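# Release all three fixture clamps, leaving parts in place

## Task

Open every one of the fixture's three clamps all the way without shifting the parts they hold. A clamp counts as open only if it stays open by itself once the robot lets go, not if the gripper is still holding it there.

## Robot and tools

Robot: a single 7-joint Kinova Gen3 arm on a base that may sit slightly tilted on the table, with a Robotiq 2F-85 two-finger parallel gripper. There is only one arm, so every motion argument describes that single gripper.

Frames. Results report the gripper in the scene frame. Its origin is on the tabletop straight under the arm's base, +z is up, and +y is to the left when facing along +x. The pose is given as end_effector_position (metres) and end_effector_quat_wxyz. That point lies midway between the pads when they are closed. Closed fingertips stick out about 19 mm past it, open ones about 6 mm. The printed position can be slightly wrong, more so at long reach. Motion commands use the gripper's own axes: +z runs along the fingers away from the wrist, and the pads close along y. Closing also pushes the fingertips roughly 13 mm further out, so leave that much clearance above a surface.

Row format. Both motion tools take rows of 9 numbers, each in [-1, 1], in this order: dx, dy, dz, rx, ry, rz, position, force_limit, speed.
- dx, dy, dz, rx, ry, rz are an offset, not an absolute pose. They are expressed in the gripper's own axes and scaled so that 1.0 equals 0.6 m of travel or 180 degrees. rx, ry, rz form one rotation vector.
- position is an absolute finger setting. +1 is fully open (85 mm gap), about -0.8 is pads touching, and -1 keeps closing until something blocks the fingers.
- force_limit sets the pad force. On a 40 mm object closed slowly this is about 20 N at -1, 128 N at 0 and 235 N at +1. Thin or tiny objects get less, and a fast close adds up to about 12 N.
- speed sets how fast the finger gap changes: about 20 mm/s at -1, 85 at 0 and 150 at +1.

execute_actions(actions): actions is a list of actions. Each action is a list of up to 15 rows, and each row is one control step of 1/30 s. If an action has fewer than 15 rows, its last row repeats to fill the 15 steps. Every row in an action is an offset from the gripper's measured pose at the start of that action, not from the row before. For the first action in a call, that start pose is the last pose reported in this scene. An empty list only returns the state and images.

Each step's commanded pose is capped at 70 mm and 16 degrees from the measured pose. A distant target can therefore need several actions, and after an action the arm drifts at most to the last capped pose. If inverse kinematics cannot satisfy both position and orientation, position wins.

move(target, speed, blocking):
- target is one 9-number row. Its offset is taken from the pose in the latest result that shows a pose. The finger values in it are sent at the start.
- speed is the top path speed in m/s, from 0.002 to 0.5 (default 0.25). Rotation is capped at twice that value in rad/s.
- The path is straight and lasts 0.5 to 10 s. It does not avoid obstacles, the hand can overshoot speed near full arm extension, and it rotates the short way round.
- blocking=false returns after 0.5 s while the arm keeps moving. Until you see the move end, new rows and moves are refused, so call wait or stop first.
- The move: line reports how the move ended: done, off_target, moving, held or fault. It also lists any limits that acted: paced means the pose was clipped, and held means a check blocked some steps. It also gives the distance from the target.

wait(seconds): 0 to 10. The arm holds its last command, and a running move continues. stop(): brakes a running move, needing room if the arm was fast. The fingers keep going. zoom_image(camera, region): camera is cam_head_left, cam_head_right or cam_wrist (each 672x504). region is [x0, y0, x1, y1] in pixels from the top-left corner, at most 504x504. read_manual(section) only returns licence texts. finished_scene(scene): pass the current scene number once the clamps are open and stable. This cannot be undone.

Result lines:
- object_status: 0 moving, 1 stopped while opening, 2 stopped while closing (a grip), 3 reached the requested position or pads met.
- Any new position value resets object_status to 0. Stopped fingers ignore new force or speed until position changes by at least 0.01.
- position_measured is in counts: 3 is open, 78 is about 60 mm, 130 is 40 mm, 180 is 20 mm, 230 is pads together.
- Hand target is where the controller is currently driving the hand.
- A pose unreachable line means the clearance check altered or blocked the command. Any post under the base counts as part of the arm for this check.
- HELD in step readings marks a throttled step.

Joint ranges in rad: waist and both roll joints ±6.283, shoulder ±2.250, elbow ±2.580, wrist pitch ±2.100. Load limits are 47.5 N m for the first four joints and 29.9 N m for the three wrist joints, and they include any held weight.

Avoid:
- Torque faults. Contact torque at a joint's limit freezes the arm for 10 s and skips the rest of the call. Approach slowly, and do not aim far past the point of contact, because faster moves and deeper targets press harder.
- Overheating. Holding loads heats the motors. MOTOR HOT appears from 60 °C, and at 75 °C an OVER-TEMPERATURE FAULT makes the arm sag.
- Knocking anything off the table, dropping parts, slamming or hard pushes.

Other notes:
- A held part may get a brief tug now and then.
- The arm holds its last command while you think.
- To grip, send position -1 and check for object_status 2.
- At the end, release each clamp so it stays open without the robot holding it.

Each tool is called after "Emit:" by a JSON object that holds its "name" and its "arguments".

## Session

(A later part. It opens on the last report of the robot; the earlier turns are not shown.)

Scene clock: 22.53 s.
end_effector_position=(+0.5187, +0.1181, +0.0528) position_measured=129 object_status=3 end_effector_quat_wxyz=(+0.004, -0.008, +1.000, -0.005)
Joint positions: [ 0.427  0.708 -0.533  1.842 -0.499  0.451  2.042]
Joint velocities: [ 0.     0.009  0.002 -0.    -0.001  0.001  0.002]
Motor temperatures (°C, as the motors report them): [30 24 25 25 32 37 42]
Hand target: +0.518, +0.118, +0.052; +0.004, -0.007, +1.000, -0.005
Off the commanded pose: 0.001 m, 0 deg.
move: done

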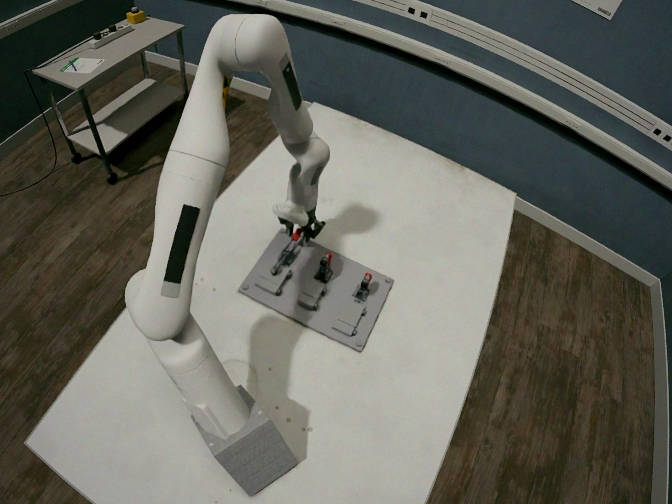

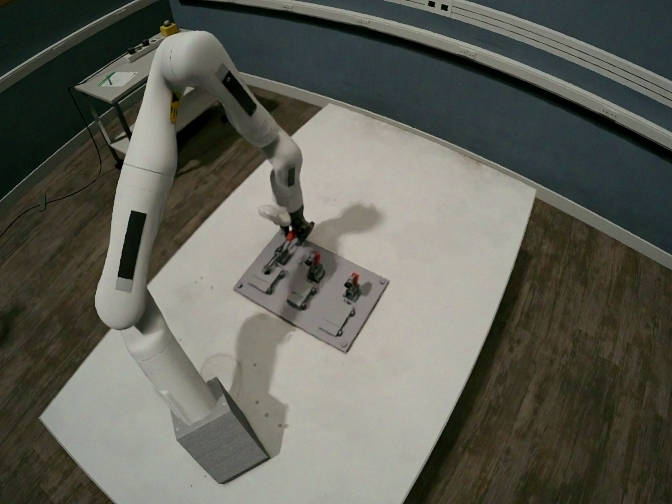

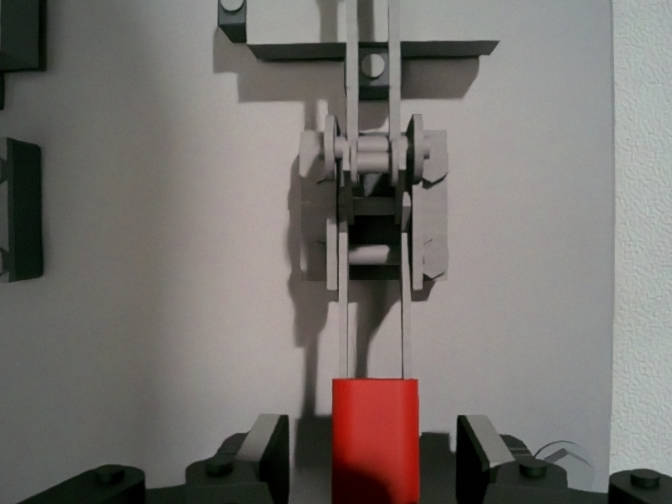

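Emit:
{"name": "execute_actions", "arguments": {"actions": [[[0,0,0,0,0,0,-1,-0.6,0]]]}}

Emit:
{"name": "move", "arguments": {"target": [0.017,0,-0.03,0,0,0,-1,-0.6,0], "speed": 0.05}}

Emit:
{"name": "move", "arguments": {"target": [0.03,0,-0.02,0,0,0,-1,-0.6,0], "speed": 0.05}}

Emit:
{"name": "move", "arguments": {"target": [0.035,0,-0.008,0,0,0,-1,-0.6,0], "speed": 0.05}}

Scene clock: 23.20 s.
end_effector_position=(+0.5187, +0.1184, +0.0527) position_measured=188 object_status=0 end_effector_quat_wxyz=(+0.004, -0.008, +1.000, -0.005)
Joint positions: [ 0.427  0.707 -0.534  1.842 -0.499  0.451  2.042]
Joint velocities: [ 0.     0.001  0.     0.     0.     0.001 -0.001]
Motor temperatures (°C, as the motors report them): [30 24 25 25 32 37 42]
Hand target: +0.519, +0.118, +0.053; +0.004, -0.008, +1.000, -0.005
Off the commanded pose: 0.000 m, 0 deg.
Step readings (end_effector_position):
0: (+0.5185, +0.1179, +0.0525)
1: (+0.5186, +0.1180, +0.0526)
2: (+0.5187, +0.1181, +0.0528)
4: (+0.5187, +0.1181, +0.0528)
8: (+0.5187, +0.1181, +0.0528)
15: end_effector_position above

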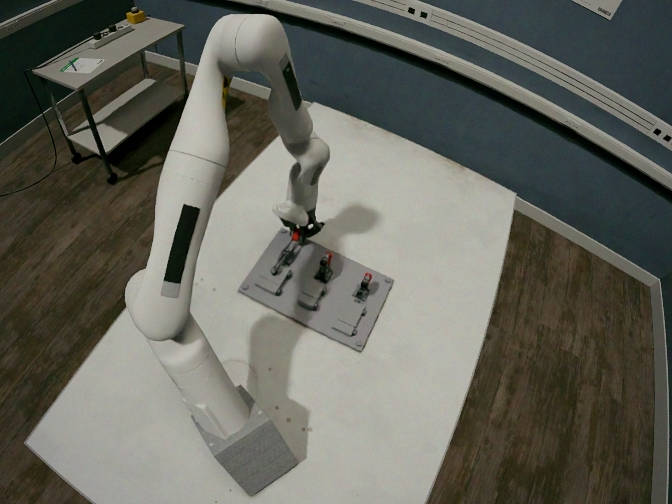

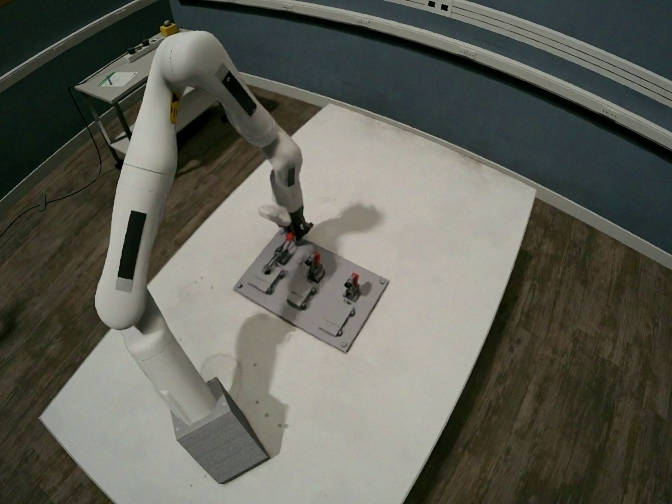

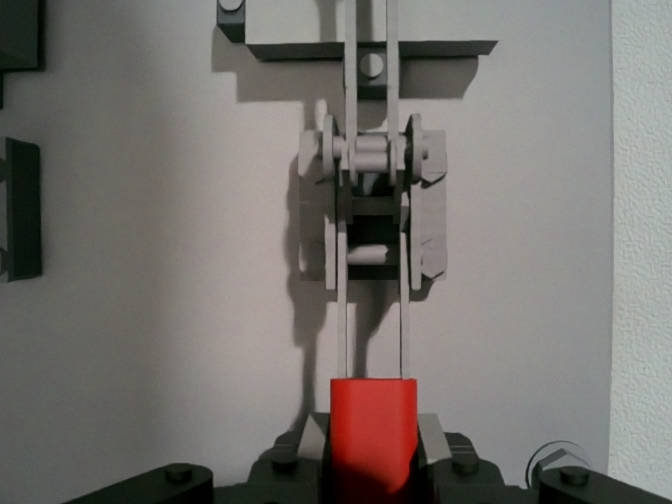

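Scene clock: 23.90 s.
end_effector_position=(+0.5073, +0.1182, +0.0686) position_measured=188 object_status=2 end_effector_quat_wxyz=(+0.003, -0.008, +1.000, -0.004)
Joint positions: [ 0.464  0.67  -0.55   1.879 -0.506  0.466  2.055]
Joint velocities: [ 0.001  0.    -0.001  0.001 -0.001 -0.     0.   ]
Motor temperatures (°C, as the motors report them): [30 24 25 25 32 37 42]
Hand target: +0.508, +0.118, +0.071; +0.004, -0.008, +1.000, -0.005
Off the commanded pose: 0.002 m, 0 deg.
move: done

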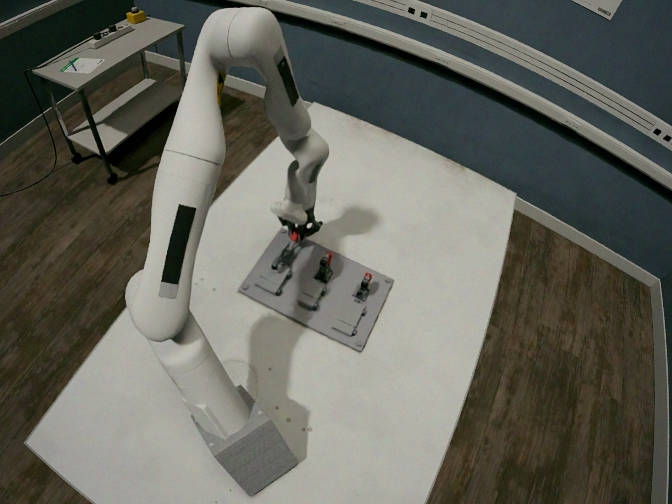

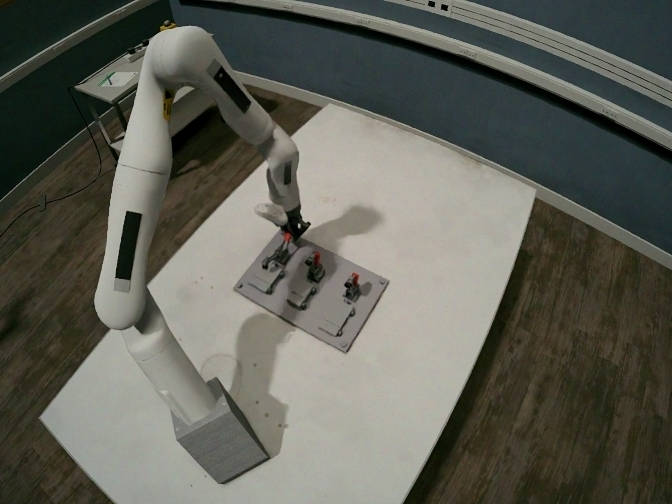

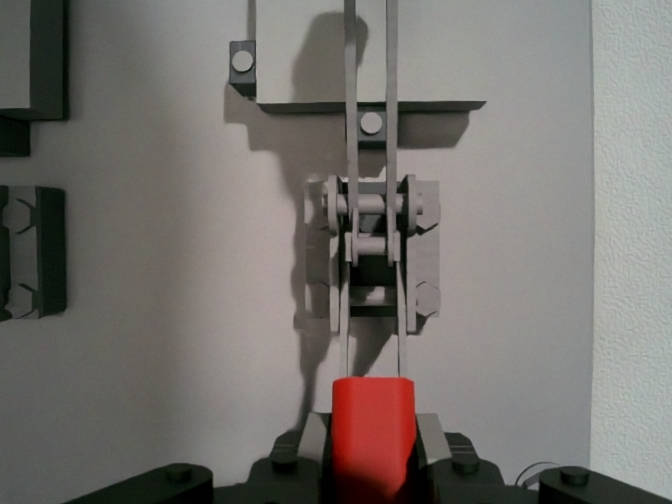

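Scene clock: 24.60 s.
end_effector_position=(+0.4910, +0.1178, +0.0792) position_measured=188 object_status=2 end_effector_quat_wxyz=(+0.004, -0.007, +1.000, -0.004)
Joint positions: [ 0.508  0.639 -0.58   1.937 -0.524  0.449  2.082]
Joint velocities: [ 0.001 -0.    -0.001  0.001 -0.002 -0.001  0.002]
Motor temperatures (°C, as the motors report them): [30 24 25 25 32 37 42]
Hand target: +0.489, +0.118, +0.080; +0.003, -0.008, +1.000, -0.004
Off the commanded pose: 0.002 m, 0 deg.
move: done

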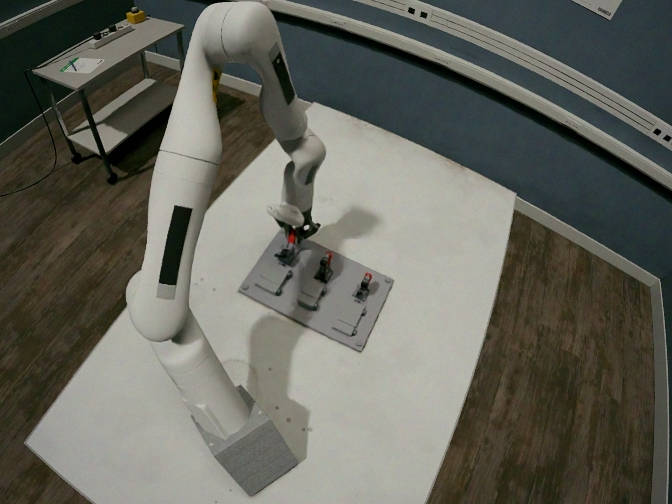

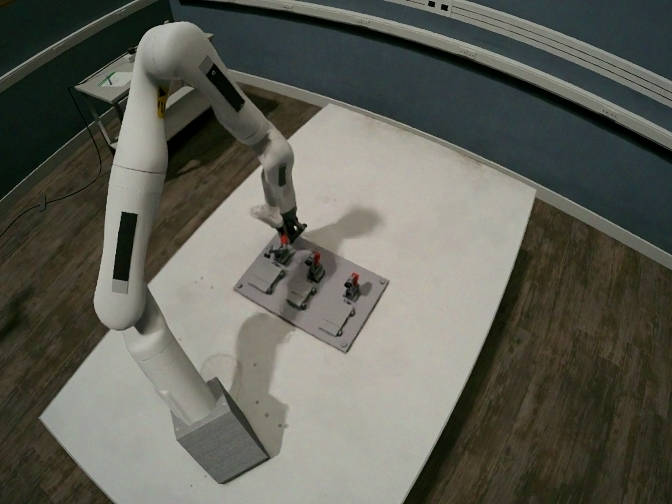

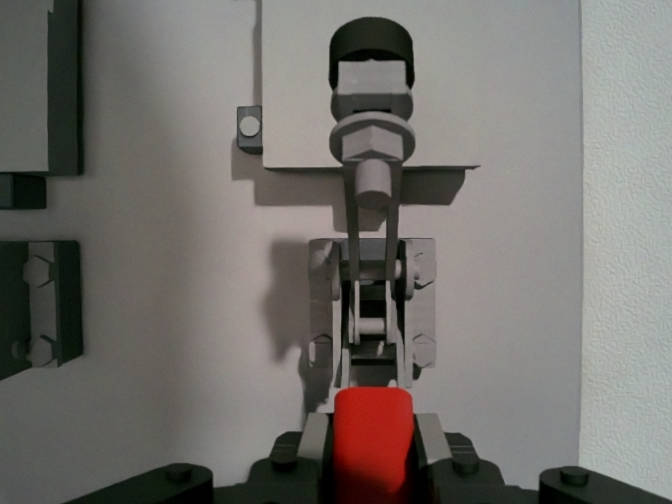

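Scene clock: 25.30 s.
end_effector_position=(+0.4756, +0.1174, +0.0831) position_measured=188 object_status=2 end_effector_quat_wxyz=(+0.009, -0.007, +1.000, -0.005)
Joint positions: [ 0.548  0.623 -0.619  1.999 -0.548  0.404  2.114]
Joint velocities: [ 0.002  0.002 -0.001  0.001 -0.003 -0.     0.003]
Motor temperatures (°C, as the motors report them): [30 24 25 25 32 37 42]
Hand target: +0.470, +0.117, +0.084; +0.004, -0.007, +1.000, -0.004
Off the commanded pose: 0.006 m, 1 deg.
move: off_target

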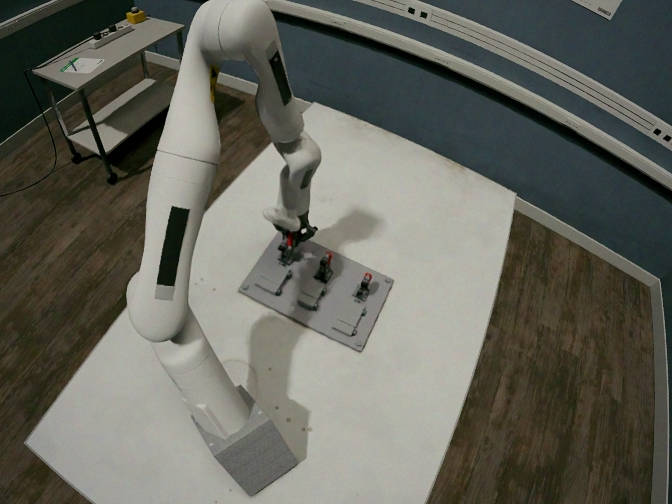

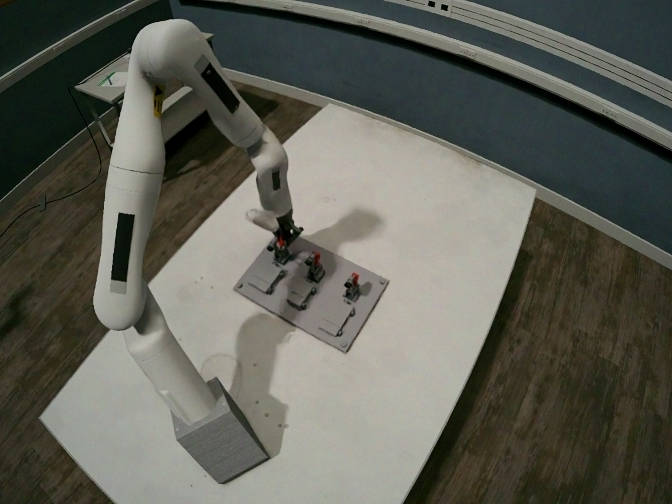

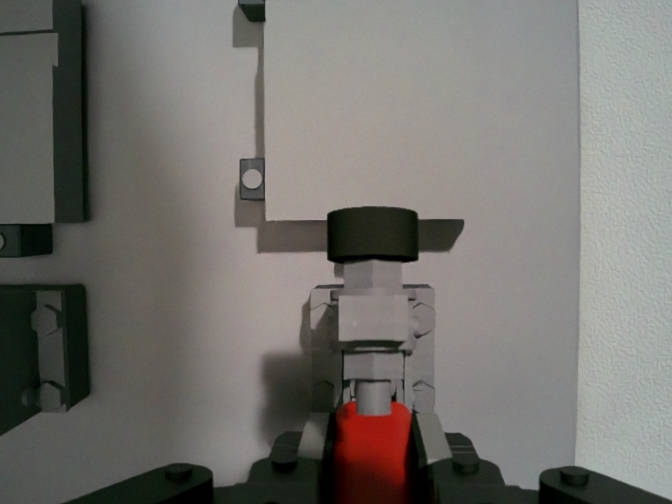

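Emit:
{"name": "execute_actions", "arguments": {"actions": [[[0.008,0,0,0,0,0,0,-0.6,1]],[[-0.015,0,-0.003,0,0,0,0,-0.6,1],[-0.03,0,-0.004,0,0,0,0,-0.6,1],[-0.042,0,-0.005,0,0,0,0,-0.6,1],[-0.057,0,-0.006,0,0,0,0,-0.6,1]],[[0,0,0,0,0,0,-0.8,-0.6,1]]]}}

Emit:
{"name": "move", "arguments": {"target": [0.048,0,0,0,0,0,-0.8,-0.6,1], "speed": 0.03}}

Scene clock: 26.93 s.
end_effector_position=(+0.5051, +0.1176, +0.0876) position_measured=229 object_status=0 end_effector_quat_wxyz=(+0.010, -0.007, +1.000, -0.005)
Joint positions: [ 0.506  0.629 -0.567  1.9   -0.513  0.484  2.065]
Joint velocities: [-0.001  0.     0.    -0.    -0.     0.     0.001]
Motor temperatures (°C, as the motors report them): [30 24 25 25 32 37 42]
Hand target: +0.505, +0.118, +0.088; +0.010, -0.007, +1.000, -0.005
Off the commanded pose: 0.000 m, 0 deg.
Step readings (end_effector_position; steps 1 to 15: 1st action; 16 to 30: 2nd action; 31 to 45: 3rd action):
0: (+0.4756, +0.1174, +0.0831)
1: (+0.4755, +0.1172, +0.0831)
2: (+0.4741, +0.1171, +0.0830)
4: (+0.4714, +0.1177, +0.0825)
8: (+0.4706, +0.1176, +0.0828)
15: (+0.4707, +0.1173, +0.0830)
16: (+0.4709, +0.1174, +0.0830)
17: (+0.4722, +0.1178, +0.0831)
19: (+0.4799, +0.1189, +0.0839)
23: (+0.5023, +0.1178, +0.0873)
30: (+0.5051, +0.1176, +0.0876)
31: (+0.5051, +0.1177, +0.0876)
32: (+0.5051, +0.1175, +0.0877)
34: (+0.5051, +0.1175, +0.0877)
38: (+0.5051, +0.1176, +0.0876)
45: end_effector_position above

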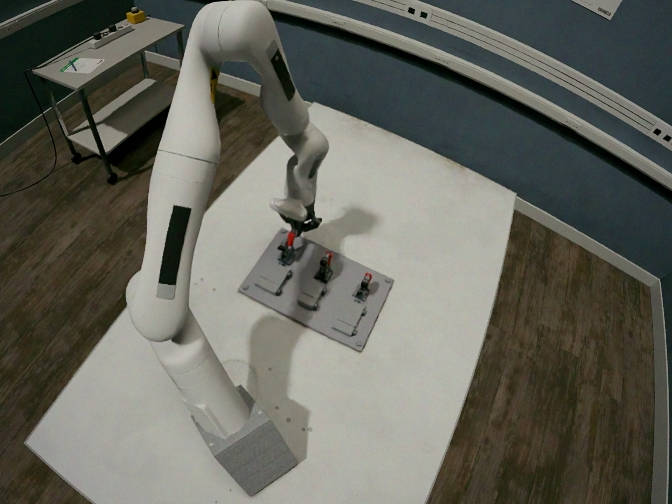

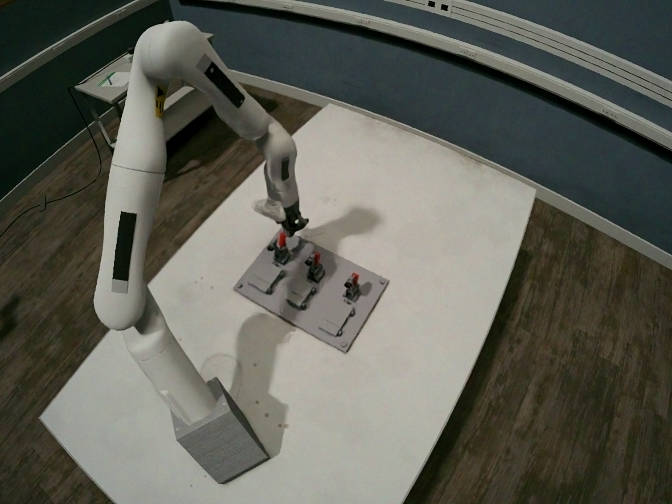

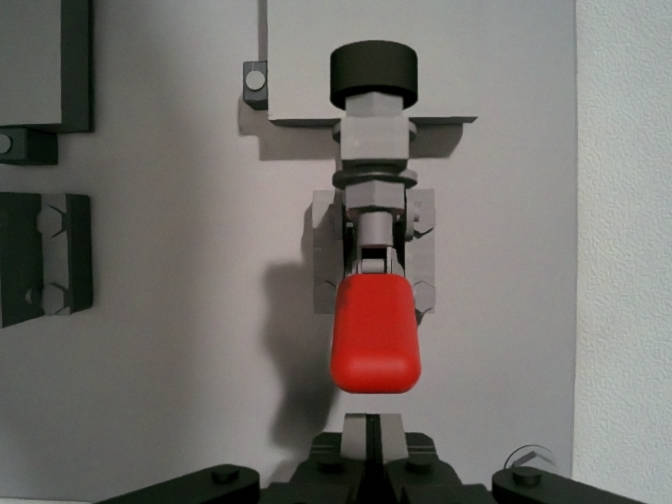

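Scene clock: 28.13 s.
end_effector_position=(+0.4831, +0.1168, +0.0886) position_measured=229 object_status=3 end_effector_quat_wxyz=(+0.017, -0.008, +1.000, -0.007)
Joint positions: [ 0.555  0.613 -0.62   1.988 -0.546  0.41   2.111]
Joint velocities: [ 0.002 -0.002 -0.     0.001 -0.002  0.001  0.001]
Motor temperatures (°C, as the motors report them): [30 24 25 25 32 37 42]
Hand target: +0.476, +0.117, +0.087; +0.010, -0.007, +1.000, -0.005
Off the commanded pose: 0.007 m, 1 deg.
move: off_target

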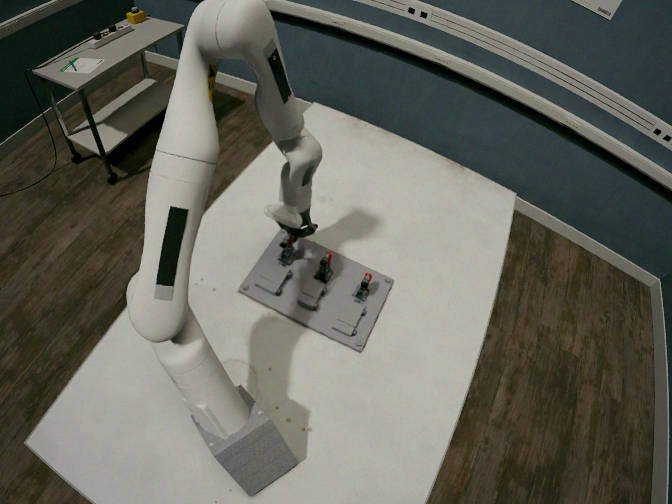

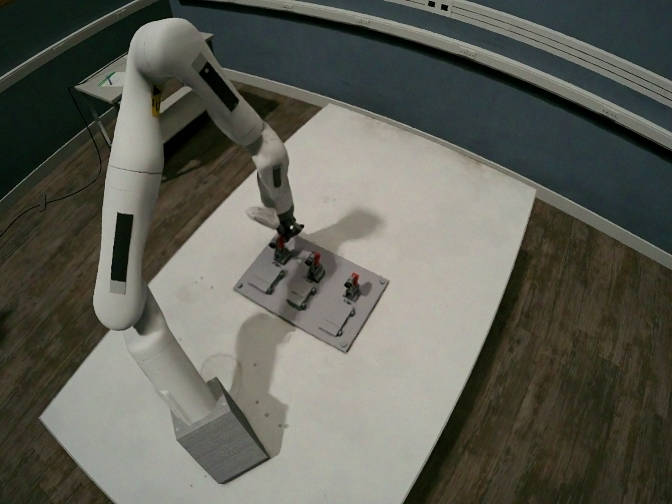

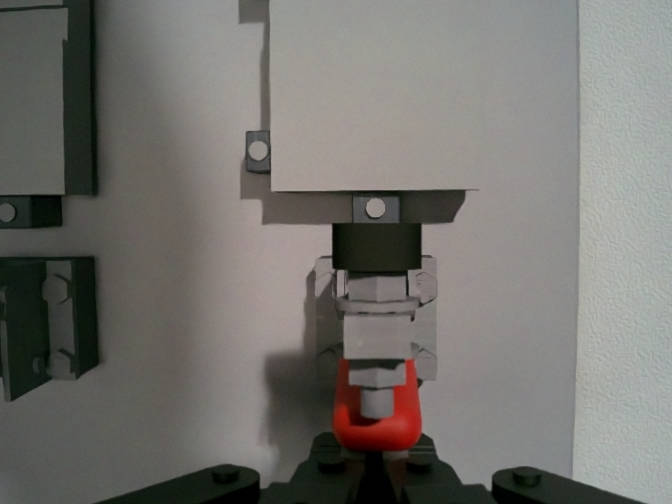

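Emit:
{"name": "move", "arguments": {"target": [-0.045,0,-0.01,0,0,0,-0.8,-0.6,1], "speed": 0.08}}

Emit:
{"name": "zoom_image", "arguments": {"camera": "cam_head_right", "region": [220,200,400,360]}}

Scene clock: 28.97 s.
end_effector_position=(+0.5100, +0.1173, +0.0957) position_measured=229 object_status=3 end_effector_quat_wxyz=(+0.017, -0.008, +1.000, -0.007)
Joint positions: [ 0.519  0.614 -0.57   1.897 -0.516  0.49   2.067]
Joint velocities: [-0.003  0.001 -0.002 -0.001  0.001  0.    -0.   ]
Motor temperatures (°C, as the motors report them): [30 24 25 25 32 37 42]
Hand target: +0.510, +0.117, +0.096; +0.017, -0.008, +1.000, -0.007
Off the commanded pose: 0.000 m, 0 deg.
move: done

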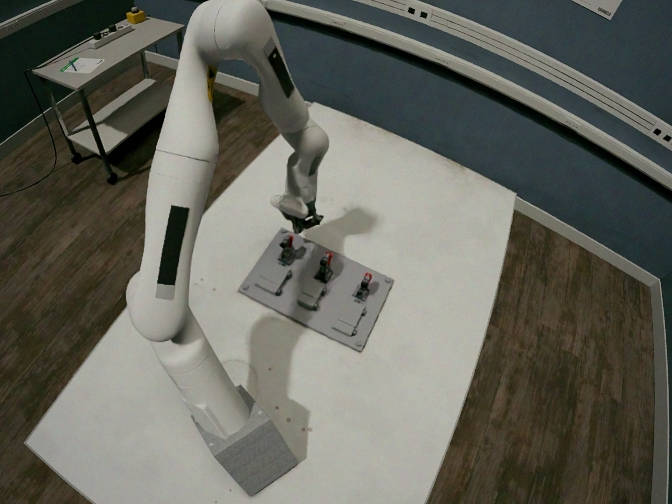

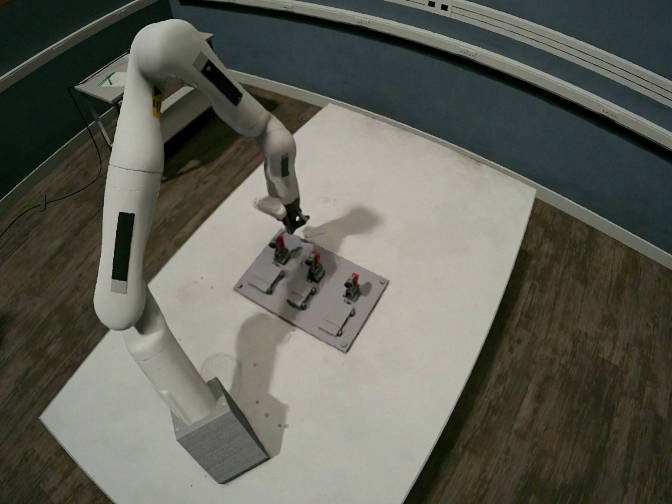

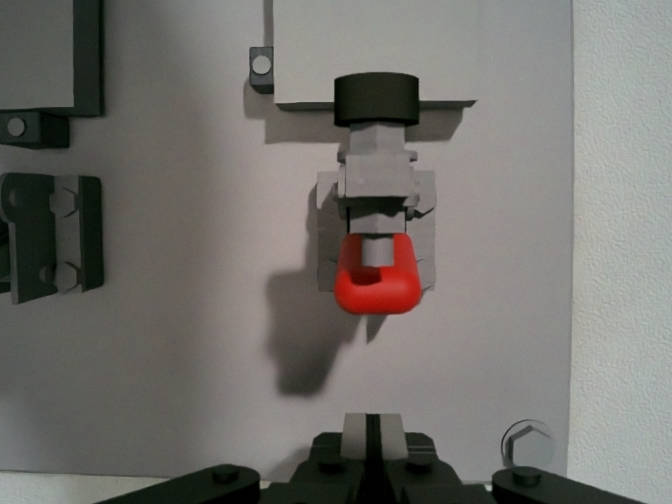

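Region (220, 200, 400, 360) of cam_head_right's 672x504 image, scaled by 2.800, with more detail than that image has.

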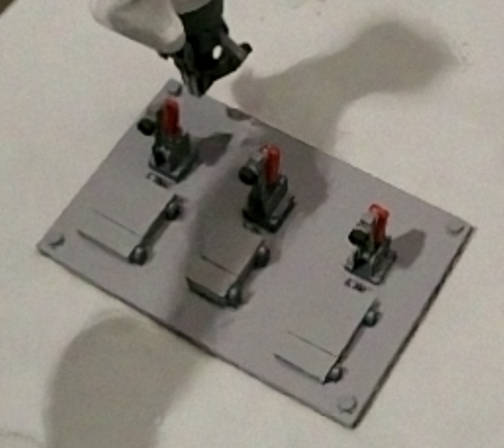

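Emit:
{"name": "finished_scene", "arguments": {"scene": 2}}

The scene is finished: the task was done.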